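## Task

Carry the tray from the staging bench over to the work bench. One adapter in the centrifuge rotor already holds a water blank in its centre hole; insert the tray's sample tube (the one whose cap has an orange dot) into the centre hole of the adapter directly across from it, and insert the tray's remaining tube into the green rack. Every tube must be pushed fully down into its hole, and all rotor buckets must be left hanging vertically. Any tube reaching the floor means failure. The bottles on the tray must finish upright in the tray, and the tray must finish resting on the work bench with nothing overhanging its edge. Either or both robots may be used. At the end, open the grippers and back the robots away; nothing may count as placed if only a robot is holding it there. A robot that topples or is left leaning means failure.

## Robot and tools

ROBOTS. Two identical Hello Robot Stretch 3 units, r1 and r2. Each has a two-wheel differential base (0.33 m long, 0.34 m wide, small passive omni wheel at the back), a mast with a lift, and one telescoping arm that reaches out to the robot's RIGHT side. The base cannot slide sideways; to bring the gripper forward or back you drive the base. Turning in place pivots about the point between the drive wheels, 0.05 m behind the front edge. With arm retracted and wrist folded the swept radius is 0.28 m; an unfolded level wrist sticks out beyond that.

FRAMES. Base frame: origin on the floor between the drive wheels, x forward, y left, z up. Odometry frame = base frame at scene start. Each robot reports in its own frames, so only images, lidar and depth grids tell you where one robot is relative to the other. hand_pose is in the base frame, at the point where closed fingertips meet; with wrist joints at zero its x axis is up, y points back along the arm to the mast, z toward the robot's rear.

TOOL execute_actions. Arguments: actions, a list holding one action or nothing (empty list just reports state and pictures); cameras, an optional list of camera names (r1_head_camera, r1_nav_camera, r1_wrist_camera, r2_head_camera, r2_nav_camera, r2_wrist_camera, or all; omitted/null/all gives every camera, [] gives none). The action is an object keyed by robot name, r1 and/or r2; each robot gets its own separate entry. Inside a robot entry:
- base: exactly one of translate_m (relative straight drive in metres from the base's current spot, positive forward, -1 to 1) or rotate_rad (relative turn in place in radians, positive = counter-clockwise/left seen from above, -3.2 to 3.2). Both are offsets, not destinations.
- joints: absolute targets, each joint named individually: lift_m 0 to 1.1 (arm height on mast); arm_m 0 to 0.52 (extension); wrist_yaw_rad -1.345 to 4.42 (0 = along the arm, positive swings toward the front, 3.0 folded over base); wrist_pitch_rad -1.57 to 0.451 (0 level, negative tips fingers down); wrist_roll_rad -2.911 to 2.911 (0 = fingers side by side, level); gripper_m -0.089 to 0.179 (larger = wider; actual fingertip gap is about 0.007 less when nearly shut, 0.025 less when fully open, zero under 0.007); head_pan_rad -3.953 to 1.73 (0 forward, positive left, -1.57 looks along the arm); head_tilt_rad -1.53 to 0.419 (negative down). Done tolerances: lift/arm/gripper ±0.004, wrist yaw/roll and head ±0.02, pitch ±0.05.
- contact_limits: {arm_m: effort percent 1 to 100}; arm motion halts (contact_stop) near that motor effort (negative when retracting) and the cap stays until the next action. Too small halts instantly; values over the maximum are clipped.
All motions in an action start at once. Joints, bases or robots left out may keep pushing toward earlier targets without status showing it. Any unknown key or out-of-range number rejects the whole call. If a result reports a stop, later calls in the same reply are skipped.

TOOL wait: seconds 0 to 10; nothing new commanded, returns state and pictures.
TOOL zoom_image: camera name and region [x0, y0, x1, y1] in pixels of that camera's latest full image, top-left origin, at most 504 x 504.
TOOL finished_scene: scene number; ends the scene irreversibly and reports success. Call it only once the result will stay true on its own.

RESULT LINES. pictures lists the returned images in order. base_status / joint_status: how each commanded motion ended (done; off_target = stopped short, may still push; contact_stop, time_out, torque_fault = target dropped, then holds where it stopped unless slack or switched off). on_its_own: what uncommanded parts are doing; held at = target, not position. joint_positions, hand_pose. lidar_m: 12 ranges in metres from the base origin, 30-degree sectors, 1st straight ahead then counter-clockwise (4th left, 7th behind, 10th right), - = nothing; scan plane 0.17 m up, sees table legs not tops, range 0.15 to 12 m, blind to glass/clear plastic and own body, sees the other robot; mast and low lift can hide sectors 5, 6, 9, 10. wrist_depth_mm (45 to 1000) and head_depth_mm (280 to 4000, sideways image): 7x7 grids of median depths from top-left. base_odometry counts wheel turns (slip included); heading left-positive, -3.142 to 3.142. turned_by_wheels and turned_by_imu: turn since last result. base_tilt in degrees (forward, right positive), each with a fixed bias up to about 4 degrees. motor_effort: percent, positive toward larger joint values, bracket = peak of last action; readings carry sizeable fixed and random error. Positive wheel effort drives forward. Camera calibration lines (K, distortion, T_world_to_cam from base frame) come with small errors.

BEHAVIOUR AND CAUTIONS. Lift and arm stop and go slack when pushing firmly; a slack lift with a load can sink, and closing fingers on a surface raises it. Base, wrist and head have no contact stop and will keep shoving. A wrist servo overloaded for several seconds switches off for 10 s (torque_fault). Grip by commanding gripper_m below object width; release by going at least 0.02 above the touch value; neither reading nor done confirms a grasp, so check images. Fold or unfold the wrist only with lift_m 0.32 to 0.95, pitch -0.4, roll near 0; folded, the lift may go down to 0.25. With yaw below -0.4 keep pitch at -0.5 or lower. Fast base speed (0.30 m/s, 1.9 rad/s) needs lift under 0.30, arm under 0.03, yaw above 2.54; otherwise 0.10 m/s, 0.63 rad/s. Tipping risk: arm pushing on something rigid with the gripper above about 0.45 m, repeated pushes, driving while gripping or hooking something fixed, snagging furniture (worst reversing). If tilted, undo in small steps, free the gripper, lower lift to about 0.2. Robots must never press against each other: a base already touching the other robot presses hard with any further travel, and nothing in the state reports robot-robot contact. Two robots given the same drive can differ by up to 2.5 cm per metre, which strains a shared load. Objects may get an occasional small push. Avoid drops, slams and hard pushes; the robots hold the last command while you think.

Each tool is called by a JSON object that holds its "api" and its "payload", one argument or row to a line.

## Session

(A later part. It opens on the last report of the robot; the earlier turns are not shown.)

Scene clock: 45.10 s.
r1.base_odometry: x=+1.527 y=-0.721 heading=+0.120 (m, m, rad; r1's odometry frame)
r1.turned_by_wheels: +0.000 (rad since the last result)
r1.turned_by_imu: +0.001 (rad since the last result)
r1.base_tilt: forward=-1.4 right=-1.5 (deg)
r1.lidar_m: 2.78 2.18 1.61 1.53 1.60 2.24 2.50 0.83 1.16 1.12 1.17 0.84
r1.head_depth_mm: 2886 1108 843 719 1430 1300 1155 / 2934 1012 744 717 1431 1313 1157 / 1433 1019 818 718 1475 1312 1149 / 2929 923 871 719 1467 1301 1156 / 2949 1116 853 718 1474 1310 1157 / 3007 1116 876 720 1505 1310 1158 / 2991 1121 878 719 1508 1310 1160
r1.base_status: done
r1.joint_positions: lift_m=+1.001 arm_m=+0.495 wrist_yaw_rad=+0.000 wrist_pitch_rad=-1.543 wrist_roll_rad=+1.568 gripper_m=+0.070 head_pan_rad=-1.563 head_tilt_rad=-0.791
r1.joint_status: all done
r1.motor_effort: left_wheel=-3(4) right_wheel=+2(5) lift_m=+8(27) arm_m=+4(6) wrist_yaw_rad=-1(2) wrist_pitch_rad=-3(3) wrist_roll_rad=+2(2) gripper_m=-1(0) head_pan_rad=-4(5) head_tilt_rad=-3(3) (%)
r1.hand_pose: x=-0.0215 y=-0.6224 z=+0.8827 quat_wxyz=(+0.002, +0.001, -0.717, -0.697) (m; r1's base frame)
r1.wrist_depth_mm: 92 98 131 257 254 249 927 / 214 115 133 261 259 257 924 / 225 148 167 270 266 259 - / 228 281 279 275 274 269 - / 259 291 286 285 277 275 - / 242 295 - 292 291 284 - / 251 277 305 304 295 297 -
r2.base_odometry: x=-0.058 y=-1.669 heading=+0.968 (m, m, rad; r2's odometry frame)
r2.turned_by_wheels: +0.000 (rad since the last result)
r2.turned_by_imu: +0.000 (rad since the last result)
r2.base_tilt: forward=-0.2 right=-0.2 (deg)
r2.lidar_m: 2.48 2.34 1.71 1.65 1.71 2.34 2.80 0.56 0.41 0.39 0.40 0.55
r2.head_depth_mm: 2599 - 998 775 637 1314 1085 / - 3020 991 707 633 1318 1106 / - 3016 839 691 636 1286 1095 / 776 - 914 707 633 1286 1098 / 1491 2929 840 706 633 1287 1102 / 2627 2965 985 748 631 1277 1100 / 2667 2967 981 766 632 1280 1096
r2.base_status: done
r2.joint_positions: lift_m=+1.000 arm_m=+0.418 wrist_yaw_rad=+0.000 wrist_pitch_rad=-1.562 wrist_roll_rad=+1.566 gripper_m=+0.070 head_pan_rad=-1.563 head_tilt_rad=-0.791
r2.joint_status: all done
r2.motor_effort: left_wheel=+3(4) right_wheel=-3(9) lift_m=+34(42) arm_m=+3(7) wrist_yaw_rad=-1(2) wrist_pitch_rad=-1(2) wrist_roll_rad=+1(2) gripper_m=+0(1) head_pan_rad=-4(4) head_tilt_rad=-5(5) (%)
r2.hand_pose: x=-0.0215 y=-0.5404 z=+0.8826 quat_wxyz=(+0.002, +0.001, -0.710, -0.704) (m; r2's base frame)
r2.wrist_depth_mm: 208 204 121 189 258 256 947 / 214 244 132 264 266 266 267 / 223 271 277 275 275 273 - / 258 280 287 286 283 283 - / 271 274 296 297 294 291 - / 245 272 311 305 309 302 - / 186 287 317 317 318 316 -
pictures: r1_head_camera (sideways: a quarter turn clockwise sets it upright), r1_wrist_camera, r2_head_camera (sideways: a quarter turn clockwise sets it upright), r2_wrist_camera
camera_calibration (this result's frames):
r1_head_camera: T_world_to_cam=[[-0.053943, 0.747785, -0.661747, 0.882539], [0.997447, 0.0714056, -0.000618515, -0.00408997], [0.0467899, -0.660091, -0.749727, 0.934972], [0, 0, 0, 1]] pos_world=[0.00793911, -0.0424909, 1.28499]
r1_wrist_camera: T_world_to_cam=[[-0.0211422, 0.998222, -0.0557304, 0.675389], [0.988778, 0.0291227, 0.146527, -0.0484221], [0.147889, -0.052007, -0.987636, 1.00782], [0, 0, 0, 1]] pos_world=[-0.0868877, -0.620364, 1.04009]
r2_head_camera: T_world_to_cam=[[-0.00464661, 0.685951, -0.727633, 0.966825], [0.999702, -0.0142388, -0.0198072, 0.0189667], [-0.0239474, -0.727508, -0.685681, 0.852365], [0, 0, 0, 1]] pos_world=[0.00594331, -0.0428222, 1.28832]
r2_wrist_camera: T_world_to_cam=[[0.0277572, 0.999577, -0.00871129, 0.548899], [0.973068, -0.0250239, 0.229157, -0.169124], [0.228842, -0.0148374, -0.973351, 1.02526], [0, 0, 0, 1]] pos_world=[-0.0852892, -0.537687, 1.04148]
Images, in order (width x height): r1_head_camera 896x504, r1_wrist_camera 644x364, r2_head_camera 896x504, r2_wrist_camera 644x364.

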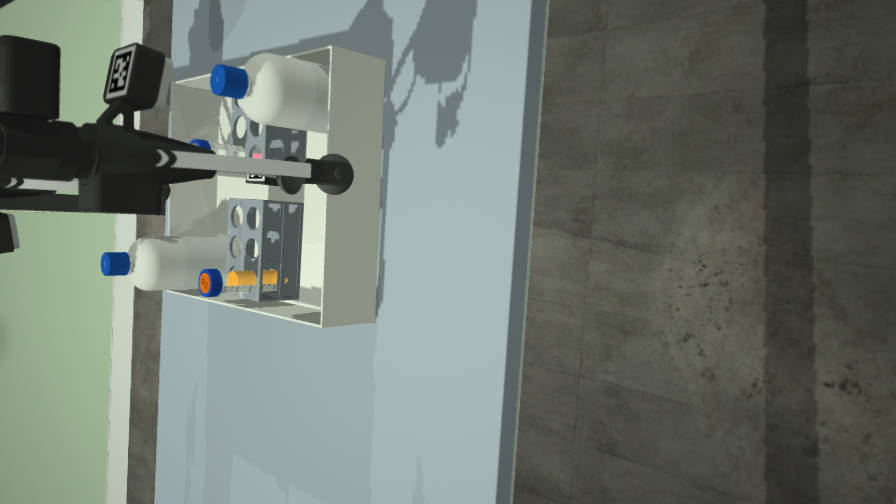

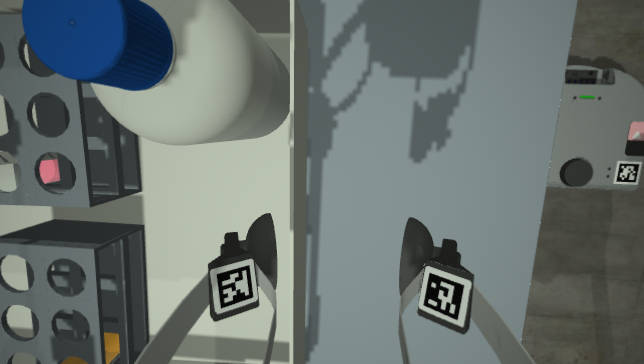

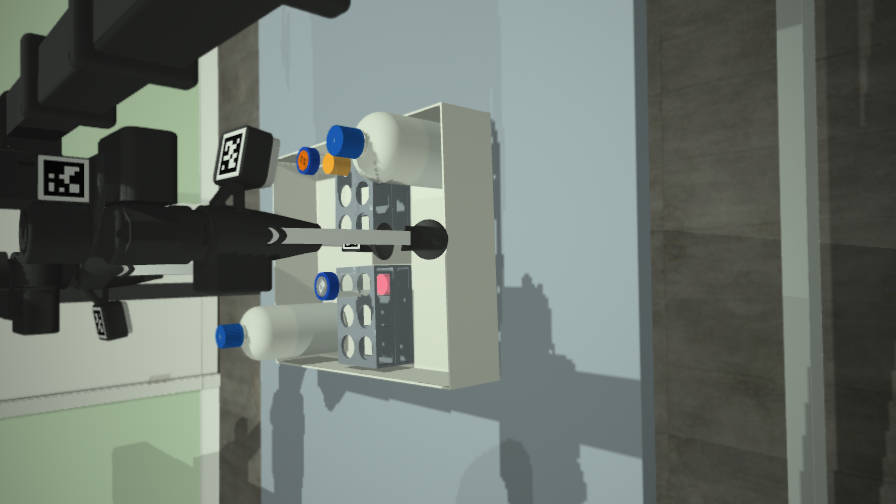

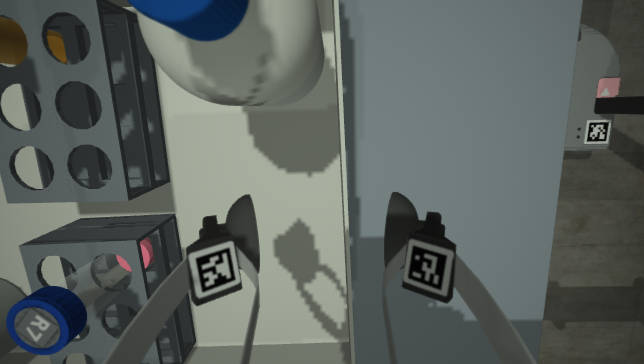

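{"api": "execute_actions", "payload": {
  "actions": [
    {"r1":{"joints":{"arm_m":0.52,"wrist_roll_rad":-1.57}},"r2":{"joints":{"arm_m":0.404,"wrist_roll_rad":-1.57}}}
  ],
  "cameras": ["r1_wrist_camera","r2_wrist_camera","r1_nav_camera"]
}}

Scene clock: 48.77 s.
r1.base_odometry: x=+1.527 y=-0.721 heading=+0.120 (m, m, rad; r1's odometry frame)
r1.turned_by_wheels: +0.000 (rad since the last result)
r1.turned_by_imu: +0.000 (rad since the last result)
r1.base_tilt: forward=-1.4 right=-1.4 (deg)
r1.lidar_m: 2.78 2.18 1.61 1.53 1.59 2.23 2.50 0.83 1.16 1.12 1.16 0.84
r1.head_depth_mm: 2876 1108 844 717 1425 1312 1154 / 2949 1010 741 715 1440 1301 1151 / 1442 1020 787 718 1470 1297 1155 / 2857 921 870 717 1482 1314 1152 / 2992 1114 855 719 1468 1311 1160 / 2977 1113 874 719 1512 1311 1155 / 2989 1119 873 721 1504 1302 1156
r1.base_status: not commanded
r1.joint_positions: lift_m=+1.001 arm_m=+0.520 wrist_yaw_rad=+0.000 wrist_pitch_rad=-1.544 wrist_roll_rad=-1.566 gripper_m=+0.070 head_pan_rad=-1.563 head_tilt_rad=-0.791
r1.joint_status: all done
r1.motor_effort: left_wheel=-3(3) right_wheel=+1(1) lift_m=+8(8) arm_m=+4(6) wrist_yaw_rad=-1(1) wrist_pitch_rad=-2(3) wrist_roll_rad=-2(0) gripper_m=+1(1) head_pan_rad=-5(5) head_tilt_rad=-4(4) (%)
r1.hand_pose: x=-0.0214 y=-0.6475 z=+0.8827 quat_wxyz=(+0.716, +0.698, -0.001, -0.002) (m; r1's base frame)
r1.wrist_depth_mm: - 264 260 258 250 247 206 / - 271 268 263 255 254 223 / - 277 272 270 262 259 224 / - 285 283 276 271 266 234 / - 296 289 284 276 271 240 / - 306 - 289 250 277 216 / - - 308 300 186 280 225
r2.base_odometry: x=-0.058 y=-1.669 heading=+0.968 (m, m, rad; r2's odometry frame)
r2.turned_by_wheels: +0.000 (rad since the last result)
r2.turned_by_imu: +0.000 (rad since the last result)
r2.base_tilt: forward=-0.2 right=-0.2 (deg)
r2.lidar_m: 2.48 2.35 1.71 1.65 1.71 2.34 2.80 0.56 0.41 0.39 0.40 0.55
r2.head_depth_mm: 2576 - 990 774 637 1332 1079 / - 3003 994 708 635 1322 1112 / - 3074 838 691 636 1288 1101 / 740 823 912 704 633 1288 1096 / 2557 2933 837 703 631 1283 1099 / 2623 2923 988 746 631 1286 1102 / 2648 2924 987 771 634 1273 1096
r2.base_status: not commanded
r2.joint_positions: lift_m=+1.000 arm_m=+0.404 wrist_yaw_rad=+0.000 wrist_pitch_rad=-1.564 wrist_roll_rad=-1.565 gripper_m=+0.070 head_pan_rad=-1.563 head_tilt_rad=-0.791
r2.joint_status: all done
r2.motor_effort: left_wheel=+2(3) right_wheel=-2(3) lift_m=+34(33) arm_m=-1(0) wrist_yaw_rad=+0(0) wrist_pitch_rad=-1(2) wrist_roll_rad=-2(3) gripper_m=+0(1) head_pan_rad=-4(4) head_tilt_rad=-5(5) (%)
r2.hand_pose: x=-0.0214 y=-0.5271 z=+0.8826 quat_wxyz=(+0.709, +0.705, -0.002, -0.002) (m; r2's base frame)
r2.wrist_depth_mm: 994 258 259 258 258 254 204 / - 266 268 266 267 264 211 / - 275 277 276 275 272 219 / - 287 286 285 287 285 265 / - 297 295 295 295 272 263 / - 312 310 307 236 279 246 / - - 321 317 187 285 250
pictures: r1_nav_camera (sideways: a quarter turn counterclockwise sets it upright), r1_wrist_camera, r2_wrist_camera
camera_calibration (this result's frames):
r1_nav_camera: T_world_to_cam=[[0.0336103, -0.68744, 0.725463, -0.898054], [-0.998239, 0.0124171, 0.0580142, -0.0114576], [-0.0488894, -0.726135, -0.685812, 0.855343], [0, 0, 0, 1]] pos_world=[0.0605637, 0.00387892, 1.23877]
r1_wrist_camera: T_world_to_cam=[[0.0130432, -0.999912, -0.00241804, -0.639696], [-0.988715, -0.013258, 0.149219, -0.119943], [-0.149238, 0.000444447, -0.988801, 1.03516], [0, 0, 0, 1]] pos_world=[0.0442395, -0.64169, 1.03992]
r2_wrist_camera: T_world_to_cam=[[-0.0384459, -0.999247, 0.00530603, -0.53174], [-0.972361, 0.0386342, 0.230265, -0.17796], [-0.230296, 0.00369335, -0.973114, 1.02519], [0, 0, 0, 1]] pos_world=[0.0426134, -0.52825, 1.04143]
Images, in order (width x height): r1_nav_camera 672x504, r1_wrist_camera 644x364, r2_wrist_camera 644x364.

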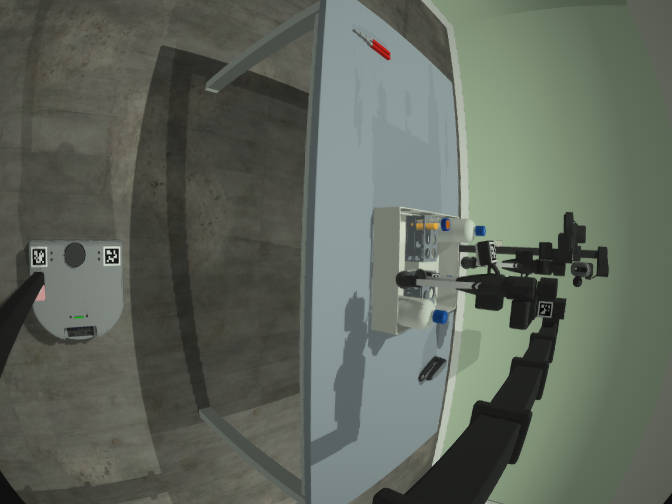

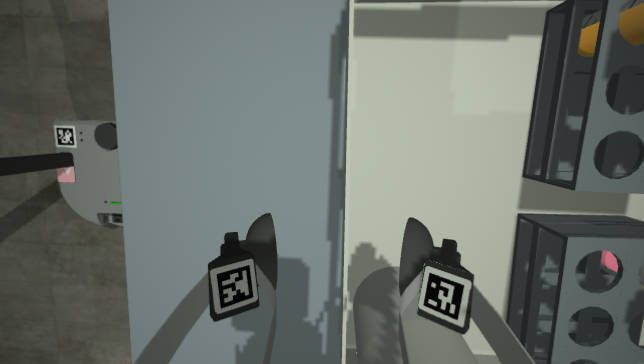

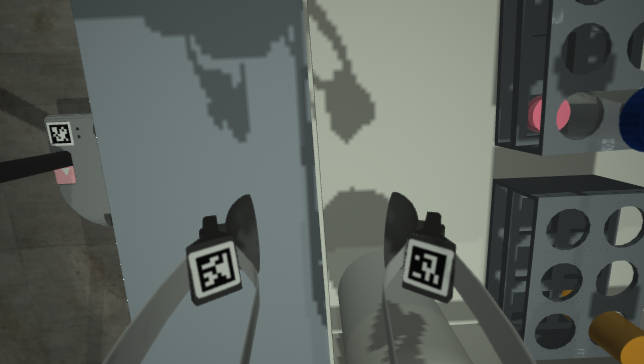

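{"api": "execute_actions", "payload": {
  "actions": [
    {"r1":{"joints":{"lift_m":0.92}},"r2":{"joints":{"lift_m":0.92}}}
  ],
  "cameras": []
}}

{"api": "execute_actions", "payload": {
  "actions": [
    {"r1":{"joints":{"gripper_m":-0.04}},"r2":{"joints":{"gripper_m":-0.04}}}
  ],
  "cameras": ["r1_head_camera","r2_head_camera","r1_wrist_camera","r2_wrist_camera"]
}}

Scene clock: 51.80 s.
r1.base_odometry: x=+1.527 y=-0.721 heading=+0.120 (m, m, rad; r1's odometry frame)
r1.turned_by_wheels: +0.000 (rad since the last result)
r1.turned_by_imu: +0.000 (rad since the last result)
r1.base_tilt: forward=-1.4 right=-1.4 (deg)
r1.lidar_m: 2.77 2.18 1.61 1.53 1.59 2.23 2.50 0.83 1.16 1.12 1.17 0.84
r1.head_depth_mm: - 1117 819 715 1433 1305 1149 / - 969 739 718 1447 1300 1154 / 881 1010 862 718 1469 1312 1161 / 2915 912 864 718 1478 1311 1161 / 2937 1117 852 719 1466 1311 1161 / 3008 1115 874 718 1501 1309 1160 / 2977 1119 871 720 1508 1307 1152
r1.base_status: not commanded
r1.joint_positions: lift_m=+0.921 arm_m=+0.520 wrist_yaw_rad=+0.000 wrist_pitch_rad=-1.544 wrist_roll_rad=-1.566 gripper_m=+0.070 head_pan_rad=-1.563 head_tilt_rad=-0.791
r1.joint_status: all done
r1.motor_effort: left_wheel=-3(2) right_wheel=+1(2) lift_m=+8(7) arm_m=+4(4) wrist_yaw_rad=-1(1) wrist_pitch_rad=-2(2) wrist_roll_rad=-1(1) gripper_m=+0(1) head_pan_rad=-5(5) head_tilt_rad=-4(4) (%)
r1.hand_pose: x=-0.0214 y=-0.6475 z=+0.8027 quat_wxyz=(+0.716, +0.698, -0.001, -0.002) (m; r1's base frame)
r1.wrist_depth_mm: 188 187 183 182 177 174 172 / 195 192 188 185 181 179 176 / 201 197 195 191 186 184 180 / 206 204 198 196 192 188 185 / 213 209 204 200 196 193 189 / 221 215 - 207 203 197 191 / - 223 216 213 185 203 196
r2.base_odometry: x=-0.058 y=-1.669 heading=+0.968 (m, m, rad; r2's odometry frame)
r2.turned_by_wheels: +0.000 (rad since the last result)
r2.turned_by_imu: +0.000 (rad since the last result)
r2.base_tilt: forward=-0.2 right=-0.2 (deg)
r2.lidar_m: 2.47 2.34 1.71 1.65 1.70 2.34 2.79 0.56 0.41 0.39 0.41 0.55
r2.head_depth_mm: 2724 3041 - - 621 1306 1085 / 2683 - 939 706 633 1317 1101 / 2657 - 793 693 635 1291 1104 / 2560 844 904 707 635 1287 1107 / 763 2914 854 705 632 1291 1102 / 2624 2951 986 747 632 1289 1099 / 2616 2930 984 770 630 1287 1098
r2.base_status: not commanded
r2.joint_positions: lift_m=+0.920 arm_m=+0.404 wrist_yaw_rad=+0.000 wrist_pitch_rad=-1.564 wrist_roll_rad=-1.565 gripper_m=+0.070 head_pan_rad=-1.563 head_tilt_rad=-0.791
r2.joint_status: all done
r2.motor_effort: left_wheel=+2(2) right_wheel=-3(3) lift_m=+33(34) arm_m=-1(1) wrist_yaw_rad=-1(0) wrist_pitch_rad=-2(1) wrist_roll_rad=-2(2) gripper_m=+0(0) head_pan_rad=-4(4) head_tilt_rad=-5(4) (%)
r2.hand_pose: x=-0.0214 y=-0.5271 z=+0.8026 quat_wxyz=(+0.709, +0.705, -0.002, -0.002) (m; r2's base frame)
r2.wrist_depth_mm: 182 182 184 182 183 184 179 / 189 189 190 188 189 190 184 / 195 195 197 196 194 196 188 / 202 203 203 202 202 203 204 / 211 210 208 210 208 211 194 / 220 218 221 217 219 218 210 / - 227 227 225 187 226 197
pictures: none
No camera images: the call's "cameras" was empty. Leave "cameras" out to get every camera's image.

Scene clock: 53.40 s.
r1.base_odometry: x=+1.527 y=-0.721 heading=+0.120 (m, m, rad; r1's odometry frame)
r1.turned_by_wheels: +0.000 (rad since the last result)
r1.turned_by_imu: +0.000 (rad since the last result)
r1.base_tilt: forward=-1.4 right=-1.5 (deg)
r1.lidar_m: 2.78 2.18 1.61 1.54 1.60 2.23 2.50 0.84 1.16 1.12 1.17 0.84
r1.head_depth_mm: - 1114 818 720 1442 1300 1151 / - 943 739 718 1439 1306 1151 / 883 994 868 715 1465 1302 1155 / 2917 912 871 718 1474 1302 1160 / 2999 1106 849 718 1468 1304 1154 / 2932 1121 877 717 1505 1300 1163 / 2992 1118 878 719 1498 1309 1144
r1.base_status: not commanded
r1.joint_positions: lift_m=+0.921 arm_m=+0.520 wrist_yaw_rad=+0.000 wrist_pitch_rad=-1.530 wrist_roll_rad=-1.567 gripper_m=-0.039 head_pan_rad=-1.563 head_tilt_rad=-0.791
r1.joint_status: all done
r1.motor_effort: left_wheel=-3(3) right_wheel=+2(1) lift_m=+12(12) arm_m=+3(4) wrist_yaw_rad=-1(1) wrist_pitch_rad=-8(10) wrist_roll_rad=-1(1) gripper_m=-16(98) head_pan_rad=-4(5) head_tilt_rad=-4(4) (%)
r1.hand_pose: x=-0.0214 y=-0.6513 z=+0.8022 quat_wxyz=(+0.721, +0.693, -0.001, -0.002) (m; r1's base frame)
r1.wrist_depth_mm: 185 184 181 180 177 175 171 / 191 188 186 183 180 178 175 / 197 194 193 188 184 182 180 / 203 199 197 196 188 187 182 / 208 204 203 199 193 191 189 / 214 210 208 - 199 197 189 / 222 217 214 211 187 201 193
r2.base_odometry: x=-0.058 y=-1.669 heading=+0.968 (m, m, rad; r2's odometry frame)
r2.turned_by_wheels: +0.000 (rad since the last result)
r2.turned_by_imu: +0.000 (rad since the last result)
r2.base_tilt: forward=-0.2 right=-0.3 (deg)
r2.lidar_m: 2.48 2.34 1.71 1.65 1.71 2.34 2.80 0.56 0.41 0.39 0.41 0.55
r2.head_depth_mm: 2687 2945 - - 619 1328 1085 / 2687 - 935 716 637 1318 1096 / 2679 - 810 693 634 1291 1104 / 2571 844 914 707 633 1282 1103 / 760 2902 854 705 632 1287 1105 / 2614 2965 992 746 633 1293 1102 / 2647 2956 986 770 629 1283 1098
r2.base_status: not commanded
r2.joint_positions: lift_m=+0.920 arm_m=+0.404 wrist_yaw_rad=+0.001 wrist_pitch_rad=-1.557 wrist_roll_rad=-1.573 gripper_m=-0.039 head_pan_rad=-1.563 head_tilt_rad=-0.791
r2.joint_status: all done
r2.motor_effort: left_wheel=+1(1) right_wheel=-3(2) lift_m=+42(41) arm_m=-1(1) wrist_yaw_rad=-1(1) wrist_pitch_rad=-3(4) wrist_roll_rad=+1(2) gripper_m=-14(91) head_pan_rad=-4(4) head_tilt_rad=-5(5) (%)
r2.hand_pose: x=-0.0214 y=-0.5289 z=+0.8022 quat_wxyz=(+0.712, +0.702, +0.001, +0.001) (m; r2's base frame)
r2.wrist_depth_mm: 181 182 183 180 180 180 178 / 187 187 188 187 186 187 182 / 194 194 195 193 192 194 188 / 200 202 202 200 200 201 202 / 208 208 209 - 207 209 195 / 218 215 217 218 215 218 190 / - 225 226 224 189 224 199
pictures: r1_head_camera (sideways: a quarter turn clockwise sets it upright), r1_wrist_camera, r2_head_camera (sideways: a quarter turn clockwise sets it upright), r2_wrist_camera
camera_calibration (this result's frames):
r1_head_camera: T_world_to_cam=[[-0.0539433, 0.747785, -0.661746, 0.882539], [0.997447, 0.071406, -0.000618504, -0.00408999], [0.0467902, -0.66009, -0.749728, 0.934972], [0, 0, 0, 1]] pos_world=[0.00793913, -0.0424909, 1.28499]
r1_wrist_camera: T_world_to_cam=[[0.0138258, -0.999834, 0.0118956, -0.655093], [-0.988702, -0.0118941, 0.149421, -0.107258], [-0.149254, -0.013827, -0.988702, 0.946222], [0, 0, 0, 1]] pos_world=[0.0442387, -0.643176, 0.959351]
r2_head_camera: T_world_to_cam=[[-0.00464653, 0.685951, -0.727633, 0.966825], [0.999702, -0.0142389, -0.0198072, 0.0189667], [-0.0239475, -0.727508, -0.685681, 0.852365], [0, 0, 0, 1]] pos_world=[0.0059433, -0.0428222, 1.28832]
r2_wrist_camera: T_world_to_cam=[[-0.0293988, -0.999492, 0.012306, -0.53866], [-0.972661, 0.0314426, 0.230091, -0.163065], [-0.230361, -0.00520511, -0.973091, 0.942219], [0, 0, 0, 1]] pos_world=[0.0426078, -0.528355, 0.961014]
Images, in order (width x height): r1_head_camera 896x504, r1_wrist_camera 644x364, r2_head_camera 896x504, r2_wrist_camera 644x364.

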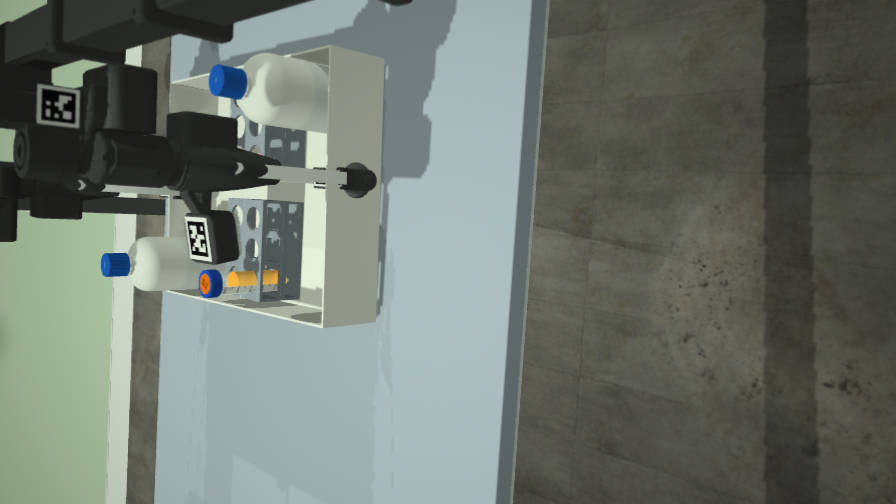

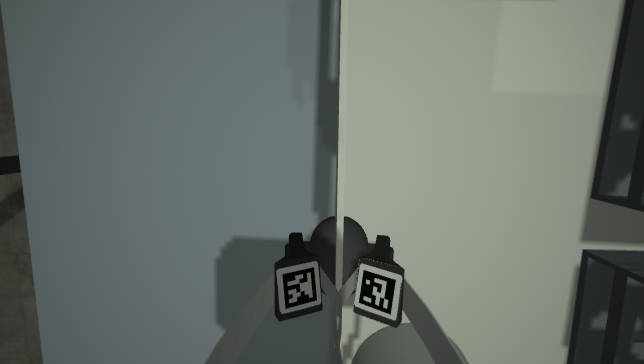

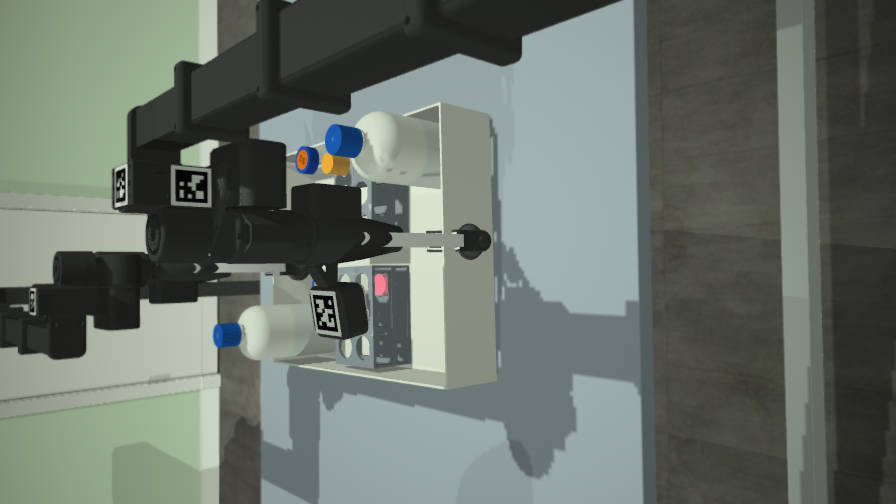

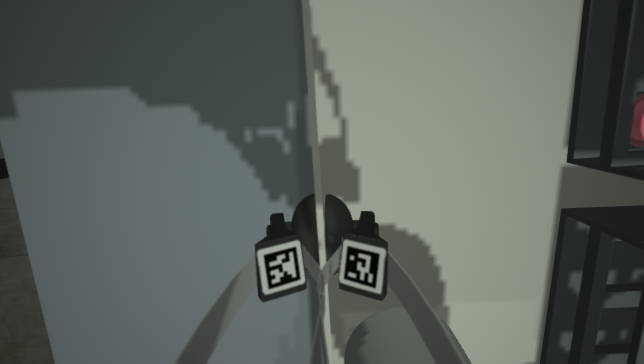

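Squeeze harder and test lift a little.

{"api": "execute_actions", "payload": {
  "actions": [
    {"r1":{"joints":{"gripper_m":-0.07}},"r2":{"joints":{"gripper_m":-0.07}}}
  ],
  "cameras": []
}}

{"api": "execute_actions", "payload": {
  "actions": [
    {"r1":{"joints":{"lift_m":0.96}},"r2":{"joints":{"lift_m":0.96}}}
  ],
  "cameras": ["r1_head_camera","r2_head_camera"]
}}

Scene clock: 55.63 s.
r1.base_odometry: x=+1.527 y=-0.721 heading=+0.120 (m, m, rad; r1's odometry frame)
r1.turned_by_wheels: +0.000 (rad since the last result)
r1.turned_by_imu: +0.000 (rad since the last result)
r1.base_tilt: forward=-1.4 right=-1.5 (deg)
r1.lidar_m: 2.77 2.18 1.61 1.53 1.60 2.23 2.50 0.83 1.16 1.12 1.16 0.84
r1.head_depth_mm: - 1106 822 720 1436 1304 1158 / - 939 742 718 1439 1311 1151 / 879 1010 863 717 1471 1298 1154 / 2848 912 864 718 1481 1301 1154 / 2954 1108 857 718 1475 1310 1156 / 2987 1113 874 717 1500 1310 1153 / 3044 1117 877 718 1517 1308 1164
r1.base_status: not commanded
r1.joint_positions: lift_m=+0.921 arm_m=+0.520 wrist_yaw_rad=+0.000 wrist_pitch_rad=-1.530 wrist_roll_rad=-1.567 gripper_m=-0.069 head_pan_rad=-1.563 head_tilt_rad=-0.791
r1.joint_status: all done
r1.motor_effort: left_wheel=-2(2) right_wheel=+1(2) lift_m=+12(11) arm_m=+3(2) wrist_yaw_rad=-1(1) wrist_pitch_rad=-8(8) wrist_roll_rad=-1(2) gripper_m=-27(100) head_pan_rad=-4(4) head_tilt_rad=-3(3) (%)
r1.hand_pose: x=-0.0214 y=-0.6513 z=+0.8022 quat_wxyz=(+0.721, +0.693, -0.001, -0.002) (m; r1's base frame)
r1.wrist_depth_mm: 185 184 182 180 175 174 172 / 191 189 187 185 179 178 175 / 196 194 191 188 184 182 179 / 200 198 196 193 188 187 182 / 208 204 203 198 193 190 189 / 215 211 208 - 199 196 189 / 221 218 213 211 188 200 192
r2.base_odometry: x=-0.058 y=-1.669 heading=+0.968 (m, m, rad; r2's odometry frame)
r2.turned_by_wheels: +0.000 (rad since the last result)
r2.turned_by_imu: +0.000 (rad since the last result)
r2.base_tilt: forward=-0.2 right=-0.2 (deg)
r2.lidar_m: 2.48 2.34 1.71 1.65 1.71 2.33 2.80 0.56 0.41 0.39 0.40 0.55
r2.head_depth_mm: 2686 3049 - - 620 1312 1086 / 2698 - 937 714 636 1319 1105 / 2665 - 806 695 635 1284 1101 / 2552 843 914 707 633 1291 1096 / 759 2892 855 704 634 1286 1101 / 2627 2920 984 751 631 1290 1097 / 2675 2924 988 769 631 1288 1106
r2.base_status: not commanded
r2.joint_positions: lift_m=+0.920 arm_m=+0.404 wrist_yaw_rad=+0.002 wrist_pitch_rad=-1.556 wrist_roll_rad=-1.575 gripper_m=-0.069 head_pan_rad=-1.563 head_tilt_rad=-0.791
r2.joint_status: all done
r2.motor_effort: left_wheel=+2(2) right_wheel=-3(3) lift_m=+42(42) arm_m=-1(1) wrist_yaw_rad=-3(3) wrist_pitch_rad=-4(4) wrist_roll_rad=+2(2) gripper_m=-24(99) head_pan_rad=-4(4) head_tilt_rad=-5(5) (%)
r2.hand_pose: x=-0.0214 y=-0.5291 z=+0.8021 quat_wxyz=(+0.712, +0.702, +0.003, +0.002) (m; r2's base frame)
r2.wrist_depth_mm: 181 181 182 179 179 180 178 / 187 188 188 186 186 187 181 / 193 194 195 193 192 193 188 / 200 200 201 199 199 200 202 / 209 208 208 - 207 208 198 / 217 216 217 217 217 217 191 / - 225 225 223 192 224 200
pictures: none
No camera images: the call's "cameras" was empty. Leave "cameras" out to get every camera's image.

Scene clock: 56.80 s.
r1.base_odometry: x=+1.527 y=-0.721 heading=+0.120 (m, m, rad; r1's odometry frame)
r1.turned_by_wheels: +0.000 (rad since the last result)
r1.turned_by_imu: +0.000 (rad since the last result)
r1.base_tilt: forward=-1.4 right=-1.4 (deg)
r1.lidar_m: 2.78 2.18 1.61 1.53 1.59 2.23 2.50 0.83 1.16 1.12 1.17 0.84
r1.head_depth_mm: 2943 1067 821 715 1441 1317 1148 / - 855 727 719 1452 1305 1154 / 874 959 798 717 1462 1305 1154 / 2814 901 799 717 1469 1315 1148 / 2939 1072 819 718 1470 1307 1154 / 2956 1114 874 719 1506 1315 1157 / 2987 1113 873 720 1502 1302 1162
r1.base_status: not commanded
r1.joint_positions: lift_m=+0.959 arm_m=+0.520 wrist_yaw_rad=+0.000 wrist_pitch_rad=-1.530 wrist_roll_rad=-1.567 gripper_m=-0.062 head_pan_rad=-1.563 head_tilt_rad=-0.791
r1.joint_status: all done
r1.on_its_own: gripper_m is held at -0.064, not at your -0.070, by its stall guard, which is still easing
r1.motor_effort: left_wheel=-1(2) right_wheel=+0(1) lift_m=+36(38) arm_m=+2(3) wrist_yaw_rad=-1(1) wrist_pitch_rad=-8(8) wrist_roll_rad=+0(1) gripper_m=-23(28) head_pan_rad=-5(5) head_tilt_rad=-4(3) (%)
r1.hand_pose: x=-0.0214 y=-0.6513 z=+0.8406 quat_wxyz=(+0.721, +0.693, -0.001, -0.001) (m; r1's base frame)
r1.wrist_depth_mm: - 219 219 215 176 174 172 / - 228 224 221 180 179 175 / - 232 233 224 184 182 179 / - 239 236 233 188 186 183 / - 244 242 239 194 191 187 / - 253 251 - 198 197 189 / - 262 259 251 187 201 193
r2.base_odometry: x=-0.058 y=-1.669 heading=+0.968 (m, m, rad; r2's odometry frame)
r2.turned_by_wheels: +0.000 (rad since the last result)
r2.turned_by_imu: +0.000 (rad since the last result)
r2.base_tilt: forward=-0.2 right=-0.2 (deg)
r2.lidar_m: 2.47 2.34 1.71 1.65 1.71 2.34 2.80 0.56 0.41 0.39 0.40 0.55
r2.head_depth_mm: 2700 - - 751 634 1315 1087 / 2674 3015 920 728 634 1320 1098 / 2545 - 784 689 634 1292 1101 / 779 839 805 705 634 1285 1109 / 732 2822 826 705 630 1288 1099 / 2657 2948 945 726 632 1276 1109 / 2653 2981 988 770 632 1289 1096
r2.base_status: not commanded
r2.joint_positions: lift_m=+0.959 arm_m=+0.404 wrist_yaw_rad=+0.002 wrist_pitch_rad=-1.556 wrist_roll_rad=-1.575 gripper_m=-0.063 head_pan_rad=-1.563 head_tilt_rad=-0.791
r2.joint_status: all done
r2.on_its_own: gripper_m is held at -0.064, not at your -0.070, by its stall guard, which is still easing
r2.motor_effort: left_wheel=+3(2) right_wheel=-4(4) lift_m=+59(62) arm_m=-1(1) wrist_yaw_rad=-2(3) wrist_pitch_rad=-4(4) wrist_roll_rad=+2(2) gripper_m=-22(24) head_pan_rad=-4(4) head_tilt_rad=-5(5) (%)
r2.hand_pose: x=-0.0214 y=-0.5291 z=+0.8416 quat_wxyz=(+0.712, +0.702, +0.003, +0.002) (m; r2's base frame)
r2.wrist_depth_mm: 219 218 219 180 179 181 179 / 226 226 226 186 187 187 182 / 236 233 234 194 193 194 188 / 638 241 243 200 200 201 203 / - 250 251 - 208 209 197 / - 259 262 218 215 217 192 / - 270 272 269 192 224 200
pictures: r1_head_camera (sideways: a quarter turn clockwise sets it upright), r2_head_camera (sideways: a quarter turn clockwise sets it upright)
camera_calibration (this result's frames):
r1_head_camera: T_world_to_cam=[[-0.0539433, 0.747785, -0.661746, 0.882539], [0.997447, 0.071406, -0.000618511, -0.00408998], [0.0467902, -0.66009, -0.749727, 0.934972], [0, 0, 0, 1]] pos_world=[0.00793913, -0.0424909, 1.28499]
r2_head_camera: T_world_to_cam=[[-0.00464661, 0.685951, -0.727633, 0.966825], [0.999702, -0.0142388, -0.0198072, 0.0189667], [-0.0239474, -0.727508, -0.685681, 0.852365], [0, 0, 0, 1]] pos_world=[0.00594331, -0.0428222, 1.28832]
Images, in order (width x height): r1_head_camera 896x504, r2_head_camera 896x504.

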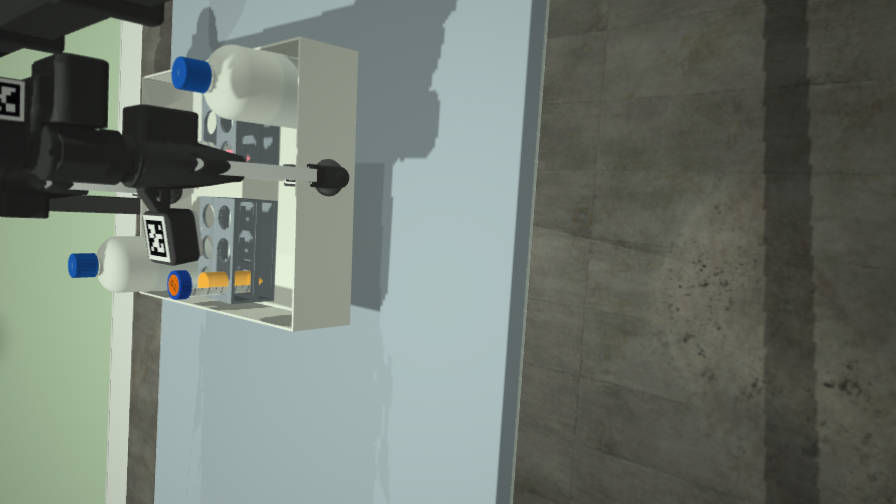

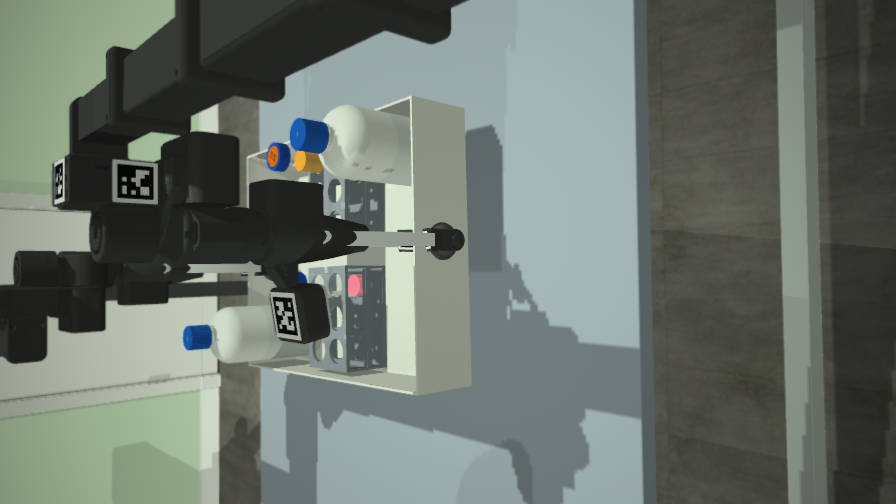

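{"api": "execute_actions", "payload": {
  "actions": [
    {"r1":{"joints":{"lift_m":1.06,"gripper_m":-0.05,"arm_m":0.47}},"r2":{"joints":{"lift_m":1.06,"gripper_m":-0.05,"arm_m":0.454}}}
  ],
  "cameras": []
}}

{"api": "execute_actions", "payload": {
  "actions": [
    {"r1":{"base":{"translate_m":-1.0}},"r2":{"base":{"translate_m":1.0}}}
  ],
  "cameras": ["r1_head_camera","r2_head_camera"]
}}

Scene clock: 60.23 s.
r1.base_odometry: x=+1.527 y=-0.721 heading=+0.120 (m, m, rad; r1's odometry frame)
r1.turned_by_wheels: +0.000 (rad since the last result)
r1.turned_by_imu: +0.000 (rad since the last result)
r1.base_tilt: forward=-1.5 right=-1.4 (deg)
r1.lidar_m: 2.78 2.17 1.61 1.53 1.60 2.22 2.50 0.83 1.16 1.12 1.17 0.84
r1.head_depth_mm: 2789 593 820 718 1435 1305 1158 / 882 619 797 715 1443 1306 1160 / 883 769 814 715 1468 1306 1162 / 815 750 798 716 1470 1295 1154 / 2910 744 823 718 1464 1310 1163 / 2950 1117 875 716 1505 1305 1158 / 2993 1118 871 717 1510 1307 1155
r1.base_status: not commanded
r1.joint_positions: lift_m=+1.059 arm_m=+0.470 wrist_yaw_rad=+0.000 wrist_pitch_rad=-1.531 wrist_roll_rad=-1.568 gripper_m=-0.049 head_pan_rad=-1.563 head_tilt_rad=-0.791
r1.joint_status: all done
r1.motor_effort: left_wheel=-2(2) right_wheel=+1(1) lift_m=+36(36) arm_m=-4(4) wrist_yaw_rad=-1(1) wrist_pitch_rad=-7(8) wrist_roll_rad=-1(1) gripper_m=-20(20) head_pan_rad=-5(4) head_tilt_rad=-5(3) (%)
r1.hand_pose: x=-0.0214 y=-0.6014 z=+0.9407 quat_wxyz=(+0.721, +0.693, -0.001, -0.001) (m; r1's base frame)
r1.wrist_depth_mm: - - 313 308 175 173 171 / - - 321 318 180 177 175 / - - 333 326 183 182 179 / - - 340 334 189 187 182 / - - 352 341 193 191 188 / - - 357 - 197 196 189 / - - 371 368 186 201 191
r2.base_odometry: x=-0.058 y=-1.669 heading=+0.968 (m, m, rad; r2's odometry frame)
r2.turned_by_wheels: +0.000 (rad since the last result)
r2.turned_by_imu: +0.000 (rad since the last result)
r2.base_tilt: forward=-0.2 right=-0.2 (deg)
r2.lidar_m: 2.48 2.34 1.71 1.65 1.71 2.33 2.79 0.56 0.41 0.39 0.41 0.55
r2.head_depth_mm: 2726 2994 996 774 637 1311 1090 / 2716 2843 656 775 634 1319 1097 / 2773 762 639 770 633 1297 1101 / 774 874 648 774 633 1283 1102 / 2576 793 645 775 632 1288 1103 / 2667 2889 880 771 633 1282 1091 / 2639 2928 987 771 631 1282 1104
r2.base_status: not commanded
r2.joint_positions: lift_m=+1.059 arm_m=+0.454 wrist_yaw_rad=+0.002 wrist_pitch_rad=-1.555 wrist_roll_rad=-1.575 gripper_m=-0.049 head_pan_rad=-1.563 head_tilt_rad=-0.791
r2.joint_status: all done
r2.motor_effort: left_wheel=+3(3) right_wheel=-4(4) lift_m=+59(62) arm_m=+3(5) wrist_yaw_rad=-3(3) wrist_pitch_rad=-4(4) wrist_roll_rad=+2(2) gripper_m=-18(26) head_pan_rad=-4(4) head_tilt_rad=-5(5) (%)
r2.hand_pose: x=-0.0214 y=-0.5787 z=+0.9416 quat_wxyz=(+0.712, +0.702, +0.003, +0.002) (m; r2's base frame)
r2.wrist_depth_mm: - 311 313 180 180 181 178 / - 321 323 186 186 187 182 / - 333 333 194 192 193 188 / - 343 346 201 200 201 203 / - 356 358 - 208 209 196 / - 373 370 217 215 218 191 / - 387 392 383 192 224 199
pictures: none
No camera images: the call's "cameras" was empty. Leave "cameras" out to get every camera's image.

Scene clock: 71.50 s.
r1.base_odometry: x=+0.534 y=-0.840 heading=+0.120 (m, m, rad; r1's odometry frame)
r1.turned_by_wheels: +0.000 (rad since the last result)
r1.turned_by_imu: +0.004 (rad since the last result)
r1.base_tilt: forward=-1.4 right=-1.5 (deg)
r1.lidar_m: 3.75 2.19 1.59 1.57 1.63 2.25 2.91 1.52 3.29 1.14 0.54 1.59
r1.head_depth_mm: 2727 587 2022 1776 1509 1307 1154 / 883 613 1988 1775 1501 1311 1155 / 872 775 1769 1765 1502 1306 1157 / 813 750 1756 1767 1504 1302 1150 / 2884 740 1351 1690 1510 1302 1153 / 2916 1117 934 1677 1496 1237 1153 / 3011 1115 872 715 882 1304 1156
r1.base_status: done
r1.joint_positions: lift_m=+1.059 arm_m=+0.470 wrist_yaw_rad=+0.000 wrist_pitch_rad=-1.550 wrist_roll_rad=-1.569 gripper_m=-0.049 head_pan_rad=-1.563 head_tilt_rad=-0.791
r1.joint_status: not commanded
r1.motor_effort: left_wheel=-1(4) right_wheel=+1(6) lift_m=+36(36) arm_m=-2(4) wrist_yaw_rad=-1(1) wrist_pitch_rad=+0(7) wrist_roll_rad=+0(1) gripper_m=-21(22) head_pan_rad=-5(5) head_tilt_rad=-4(3) (%)
r1.hand_pose: x=-0.0214 y=-0.5964 z=+0.9410 quat_wxyz=(+0.714, +0.700, +0.000, -0.001) (m; r1's base frame)
r1.wrist_depth_mm: - - - 671 175 173 169 / - - - - 179 176 173 / - - - - 183 179 177 / - - - - 187 185 181 / - - - - 191 187 185 / - - - - 196 194 186 / - - - - 189 199 190
r2.base_odometry: x=+0.508 y=-0.845 heading=+0.968 (m, m, rad; r2's odometry frame)
r2.turned_by_wheels: +0.000 (rad since the last result)
r2.turned_by_imu: -0.007 (rad since the last result)
r2.base_tilt: forward=-0.2 right=-0.2 (deg)
r2.lidar_m: 1.50 2.36 1.72 1.65 1.71 2.33 1.56 0.55 0.47 1.09 3.21 1.50
r2.head_depth_mm: 2696 2981 994 803 1487 856 1085 / 2674 2968 649 1737 1554 1315 1118 / 2741 763 639 1887 1555 1311 1145 / 762 862 748 1798 1548 1306 1143 / 2519 799 745 1780 1550 1314 1138 / 2630 2908 758 1886 1560 1313 1140 / 2672 2942 2404 1898 1535 1315 1142
r2.base_status: done
r2.joint_positions: lift_m=+1.059 arm_m=+0.454 wrist_yaw_rad=+0.004 wrist_pitch_rad=-1.583 wrist_roll_rad=-1.578 gripper_m=-0.049 head_pan_rad=-1.563 head_tilt_rad=-0.791
r2.joint_status: not commanded
r2.motor_effort: left_wheel=+4(7) right_wheel=-6(9) lift_m=+60(59) arm_m=+3(3) wrist_yaw_rad=-4(4) wrist_pitch_rad=+4(4) wrist_roll_rad=+3(2) gripper_m=-19(19) head_pan_rad=-4(4) head_tilt_rad=-5(5) (%)
r2.hand_pose: x=-0.0215 y=-0.5717 z=+0.9422 quat_wxyz=(+0.703, +0.712, +0.004, +0.004) (m; r2's base frame)
r2.wrist_depth_mm: - - - 178 178 177 174 / - - - 185 184 183 177 / - - - 192 191 191 184 / - - - 198 199 197 198 / - - - - 206 205 189 / - - - 217 214 214 187 / - - 504 222 191 224 195
pictures: r1_head_camera (sideways: a quarter turn clockwise sets it upright), r2_head_camera (sideways: a quarter turn clockwise sets it upright)
camera_calibration (this result's frames):
r1_head_camera: T_world_to_cam=[[-0.0539433, 0.747785, -0.661746, 0.882539], [0.997447, 0.071406, -0.000618507, -0.00408998], [0.0467902, -0.66009, -0.749727, 0.934972], [0, 0, 0, 1]] pos_world=[0.00793913, -0.0424909, 1.28499]
r2_head_camera: T_world_to_cam=[[-0.00464677, 0.685951, -0.727633, 0.966825], [0.999702, -0.0142386, -0.0198072, 0.0189667], [-0.0239472, -0.727508, -0.685681, 0.852365], [0, 0, 0, 1]] pos_world=[0.00594332, -0.0428222, 1.28832]
Images, in order (width x height): r1_head_camera 896x504, r2_head_camera 896x504.

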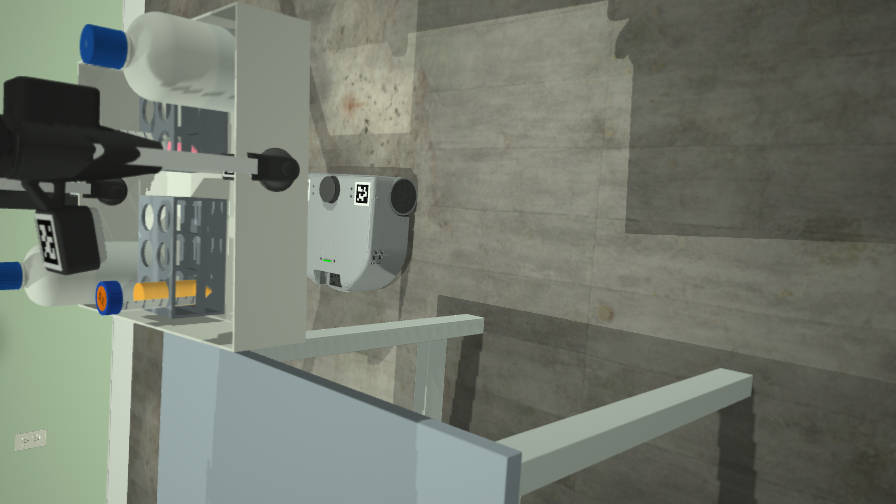

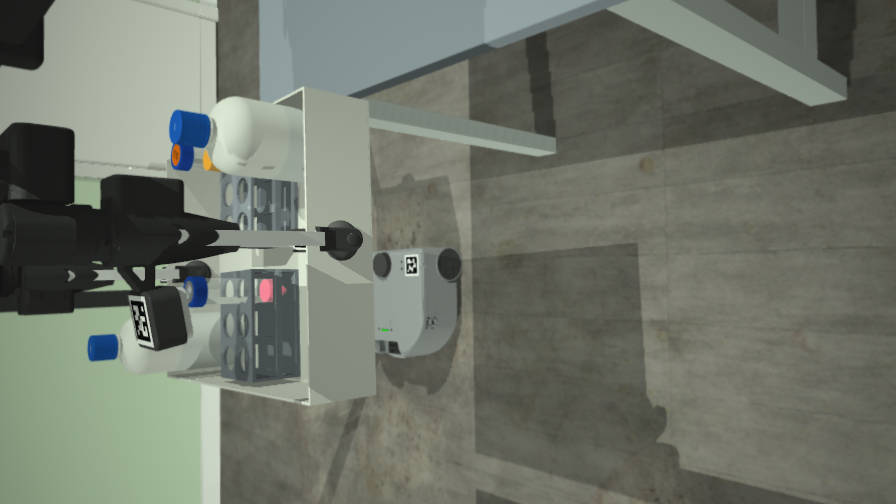

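{"api": "execute_actions", "payload": {
  "actions": [
    {"r1":{"base":{"translate_m":-1.0},"joints":{"arm_m":0.455}},"r2":{"base":{"translate_m":1.0},"joints":{"arm_m":0.447,"head_pan_rad":-0.5,"head_tilt_rad":-0.4}}}
  ],
  "cameras": ["r1_head_camera","r2_head_camera"]
}}

Scene clock: 83.87 s.
r1.base_odometry: x=-0.459 y=-0.960 heading=+0.120 (m, m, rad; r1's odometry frame)
r1.turned_by_wheels: +0.000 (rad since the last result)
r1.turned_by_imu: +0.004 (rad since the last result)
r1.base_tilt: forward=-1.5 right=-1.4 (deg)
r1.lidar_m: 2.74 2.18 1.63 1.58 1.64 2.28 1.93 0.64 0.66 1.48 3.29 1.35
r1.head_depth_mm: 2798 570 1953 1758 1496 1304 1154 / 873 614 1963 1751 1500 1309 1157 / 847 771 1794 1771 1509 1304 1162 / 811 738 1729 1766 1506 1307 1162 / 2812 744 1978 1774 1497 1308 1155 / 2966 2771 2140 1778 1511 1312 1147 / 2982 2733 2185 1767 1504 1303 1158
r1.base_status: done
r1.joint_positions: lift_m=+1.059 arm_m=+0.455 wrist_yaw_rad=+0.000 wrist_pitch_rad=-1.550 wrist_roll_rad=-1.570 gripper_m=-0.049 head_pan_rad=-1.563 head_tilt_rad=-0.791
r1.joint_status: all done
r1.motor_effort: left_wheel=-2(5) right_wheel=+1(4) lift_m=+36(36) arm_m=-1(6) wrist_yaw_rad=-1(0) wrist_pitch_rad=+0(9) wrist_roll_rad=+0(0) gripper_m=-21(21) head_pan_rad=-5(4) head_tilt_rad=-4(4) (%)
r1.hand_pose: x=-0.0214 y=-0.5813 z=+0.9410 quat_wxyz=(+0.714, +0.700, +0.000, +0.000) (m; r1's base frame)
r1.wrist_depth_mm: - - - - 176 172 170 / - - - - 179 175 173 / - - - - 184 181 177 / - - - - 188 185 180 / - - - - 193 190 185 / - - - - 195 193 185 / - - - 764 189 198 189
r2.base_odometry: x=+1.075 y=-0.021 heading=+0.968 (m, m, rad; r2's odometry frame)
r2.turned_by_wheels: +0.000 (rad since the last result)
r2.turned_by_imu: -0.007 (rad since the last result)
r2.base_tilt: forward=-0.2 right=-0.2 (deg)
r2.lidar_m: 1.37 2.39 1.73 1.67 1.72 2.33 1.56 1.33 3.24 1.48 1.10 0.58
r2.head_depth_mm: 3381 3619 3676 3613 991 830 1410 / 3862 - - 1513 979 767 1411 / - - - 1522 987 736 757 / - - - 1514 988 826 1404 / 3834 - - 1516 1042 1768 1335 / 3518 3813 3909 1531 2249 1658 1407 / 3383 3546 2135 1920 2159 1773 1401
r2.base_status: done
r2.joint_positions: lift_m=+1.059 arm_m=+0.447 wrist_yaw_rad=+0.005 wrist_pitch_rad=-1.588 wrist_roll_rad=-1.580 gripper_m=-0.049 head_pan_rad=-0.507 head_tilt_rad=-0.409
r2.joint_status: all done
r2.motor_effort: left_wheel=+4(9) right_wheel=-6(11) lift_m=+59(60) arm_m=+1(1) wrist_yaw_rad=-5(5) wrist_pitch_rad=+5(7) wrist_roll_rad=+3(3) gripper_m=-19(19) head_pan_rad=+4(58) head_tilt_rad=+6(39) (%)
r2.hand_pose: x=-0.0215 y=-0.5636 z=+0.9424 quat_wxyz=(+0.701, +0.713, +0.005, +0.005) (m; r2's base frame)
r2.wrist_depth_mm: - - - 176 177 177 171 / - - - 185 184 183 177 / - - - 190 191 191 184 / - - - 198 198 197 196 / - - - - 205 205 196 / - - - 218 214 214 204 / - - - 223 191 223 192
pictures: r1_head_camera (sideways: a quarter turn clockwise sets it upright), r2_head_camera (sideways: a quarter turn clockwise sets it upright)
camera_calibration (this result's frames):
r1_head_camera: T_world_to_cam=[[-0.0539432, 0.747785, -0.661746, 0.882539], [0.997447, 0.0714059, -0.000618511, -0.00408998], [0.0467901, -0.66009, -0.749727, 0.934972], [0, 0, 0, 1]] pos_world=[0.00793912, -0.0424909, 1.28499]
r2_head_camera: T_world_to_cam=[[-0.319096, 0.17795, -0.930866, 1.23375], [0.509667, 0.860311, -0.0102491, 0.00951992], [0.79901, -0.477702, -0.365217, 0.4304], [0, 0, 0, 1]] pos_world=[0.0449376, -0.0221321, 1.30574]
Images, in order (width x height): r1_head_camera 896x504, r2_head_camera 896x504.

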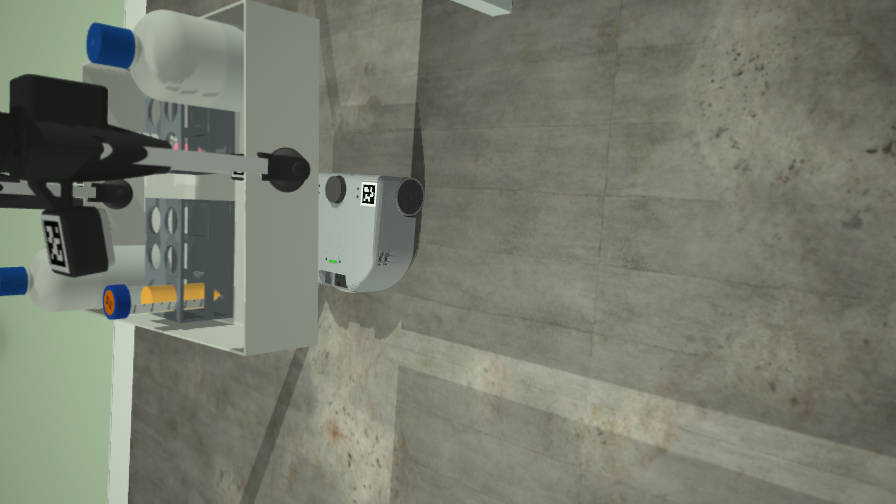

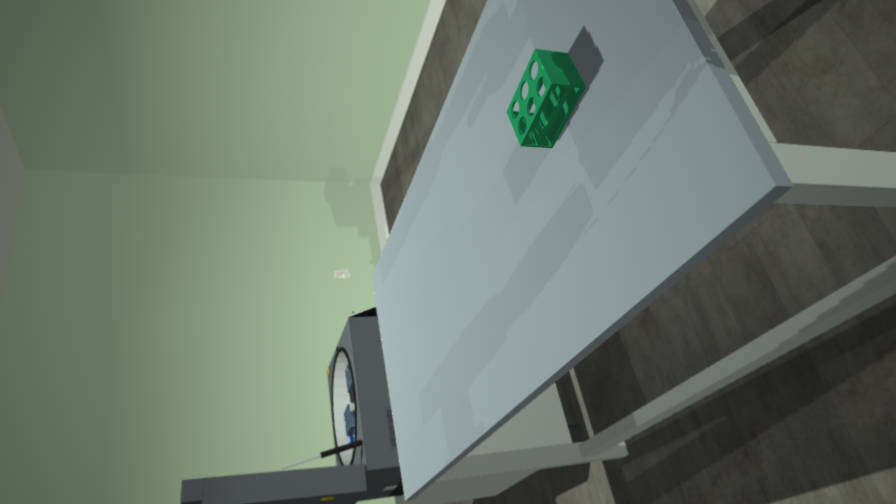

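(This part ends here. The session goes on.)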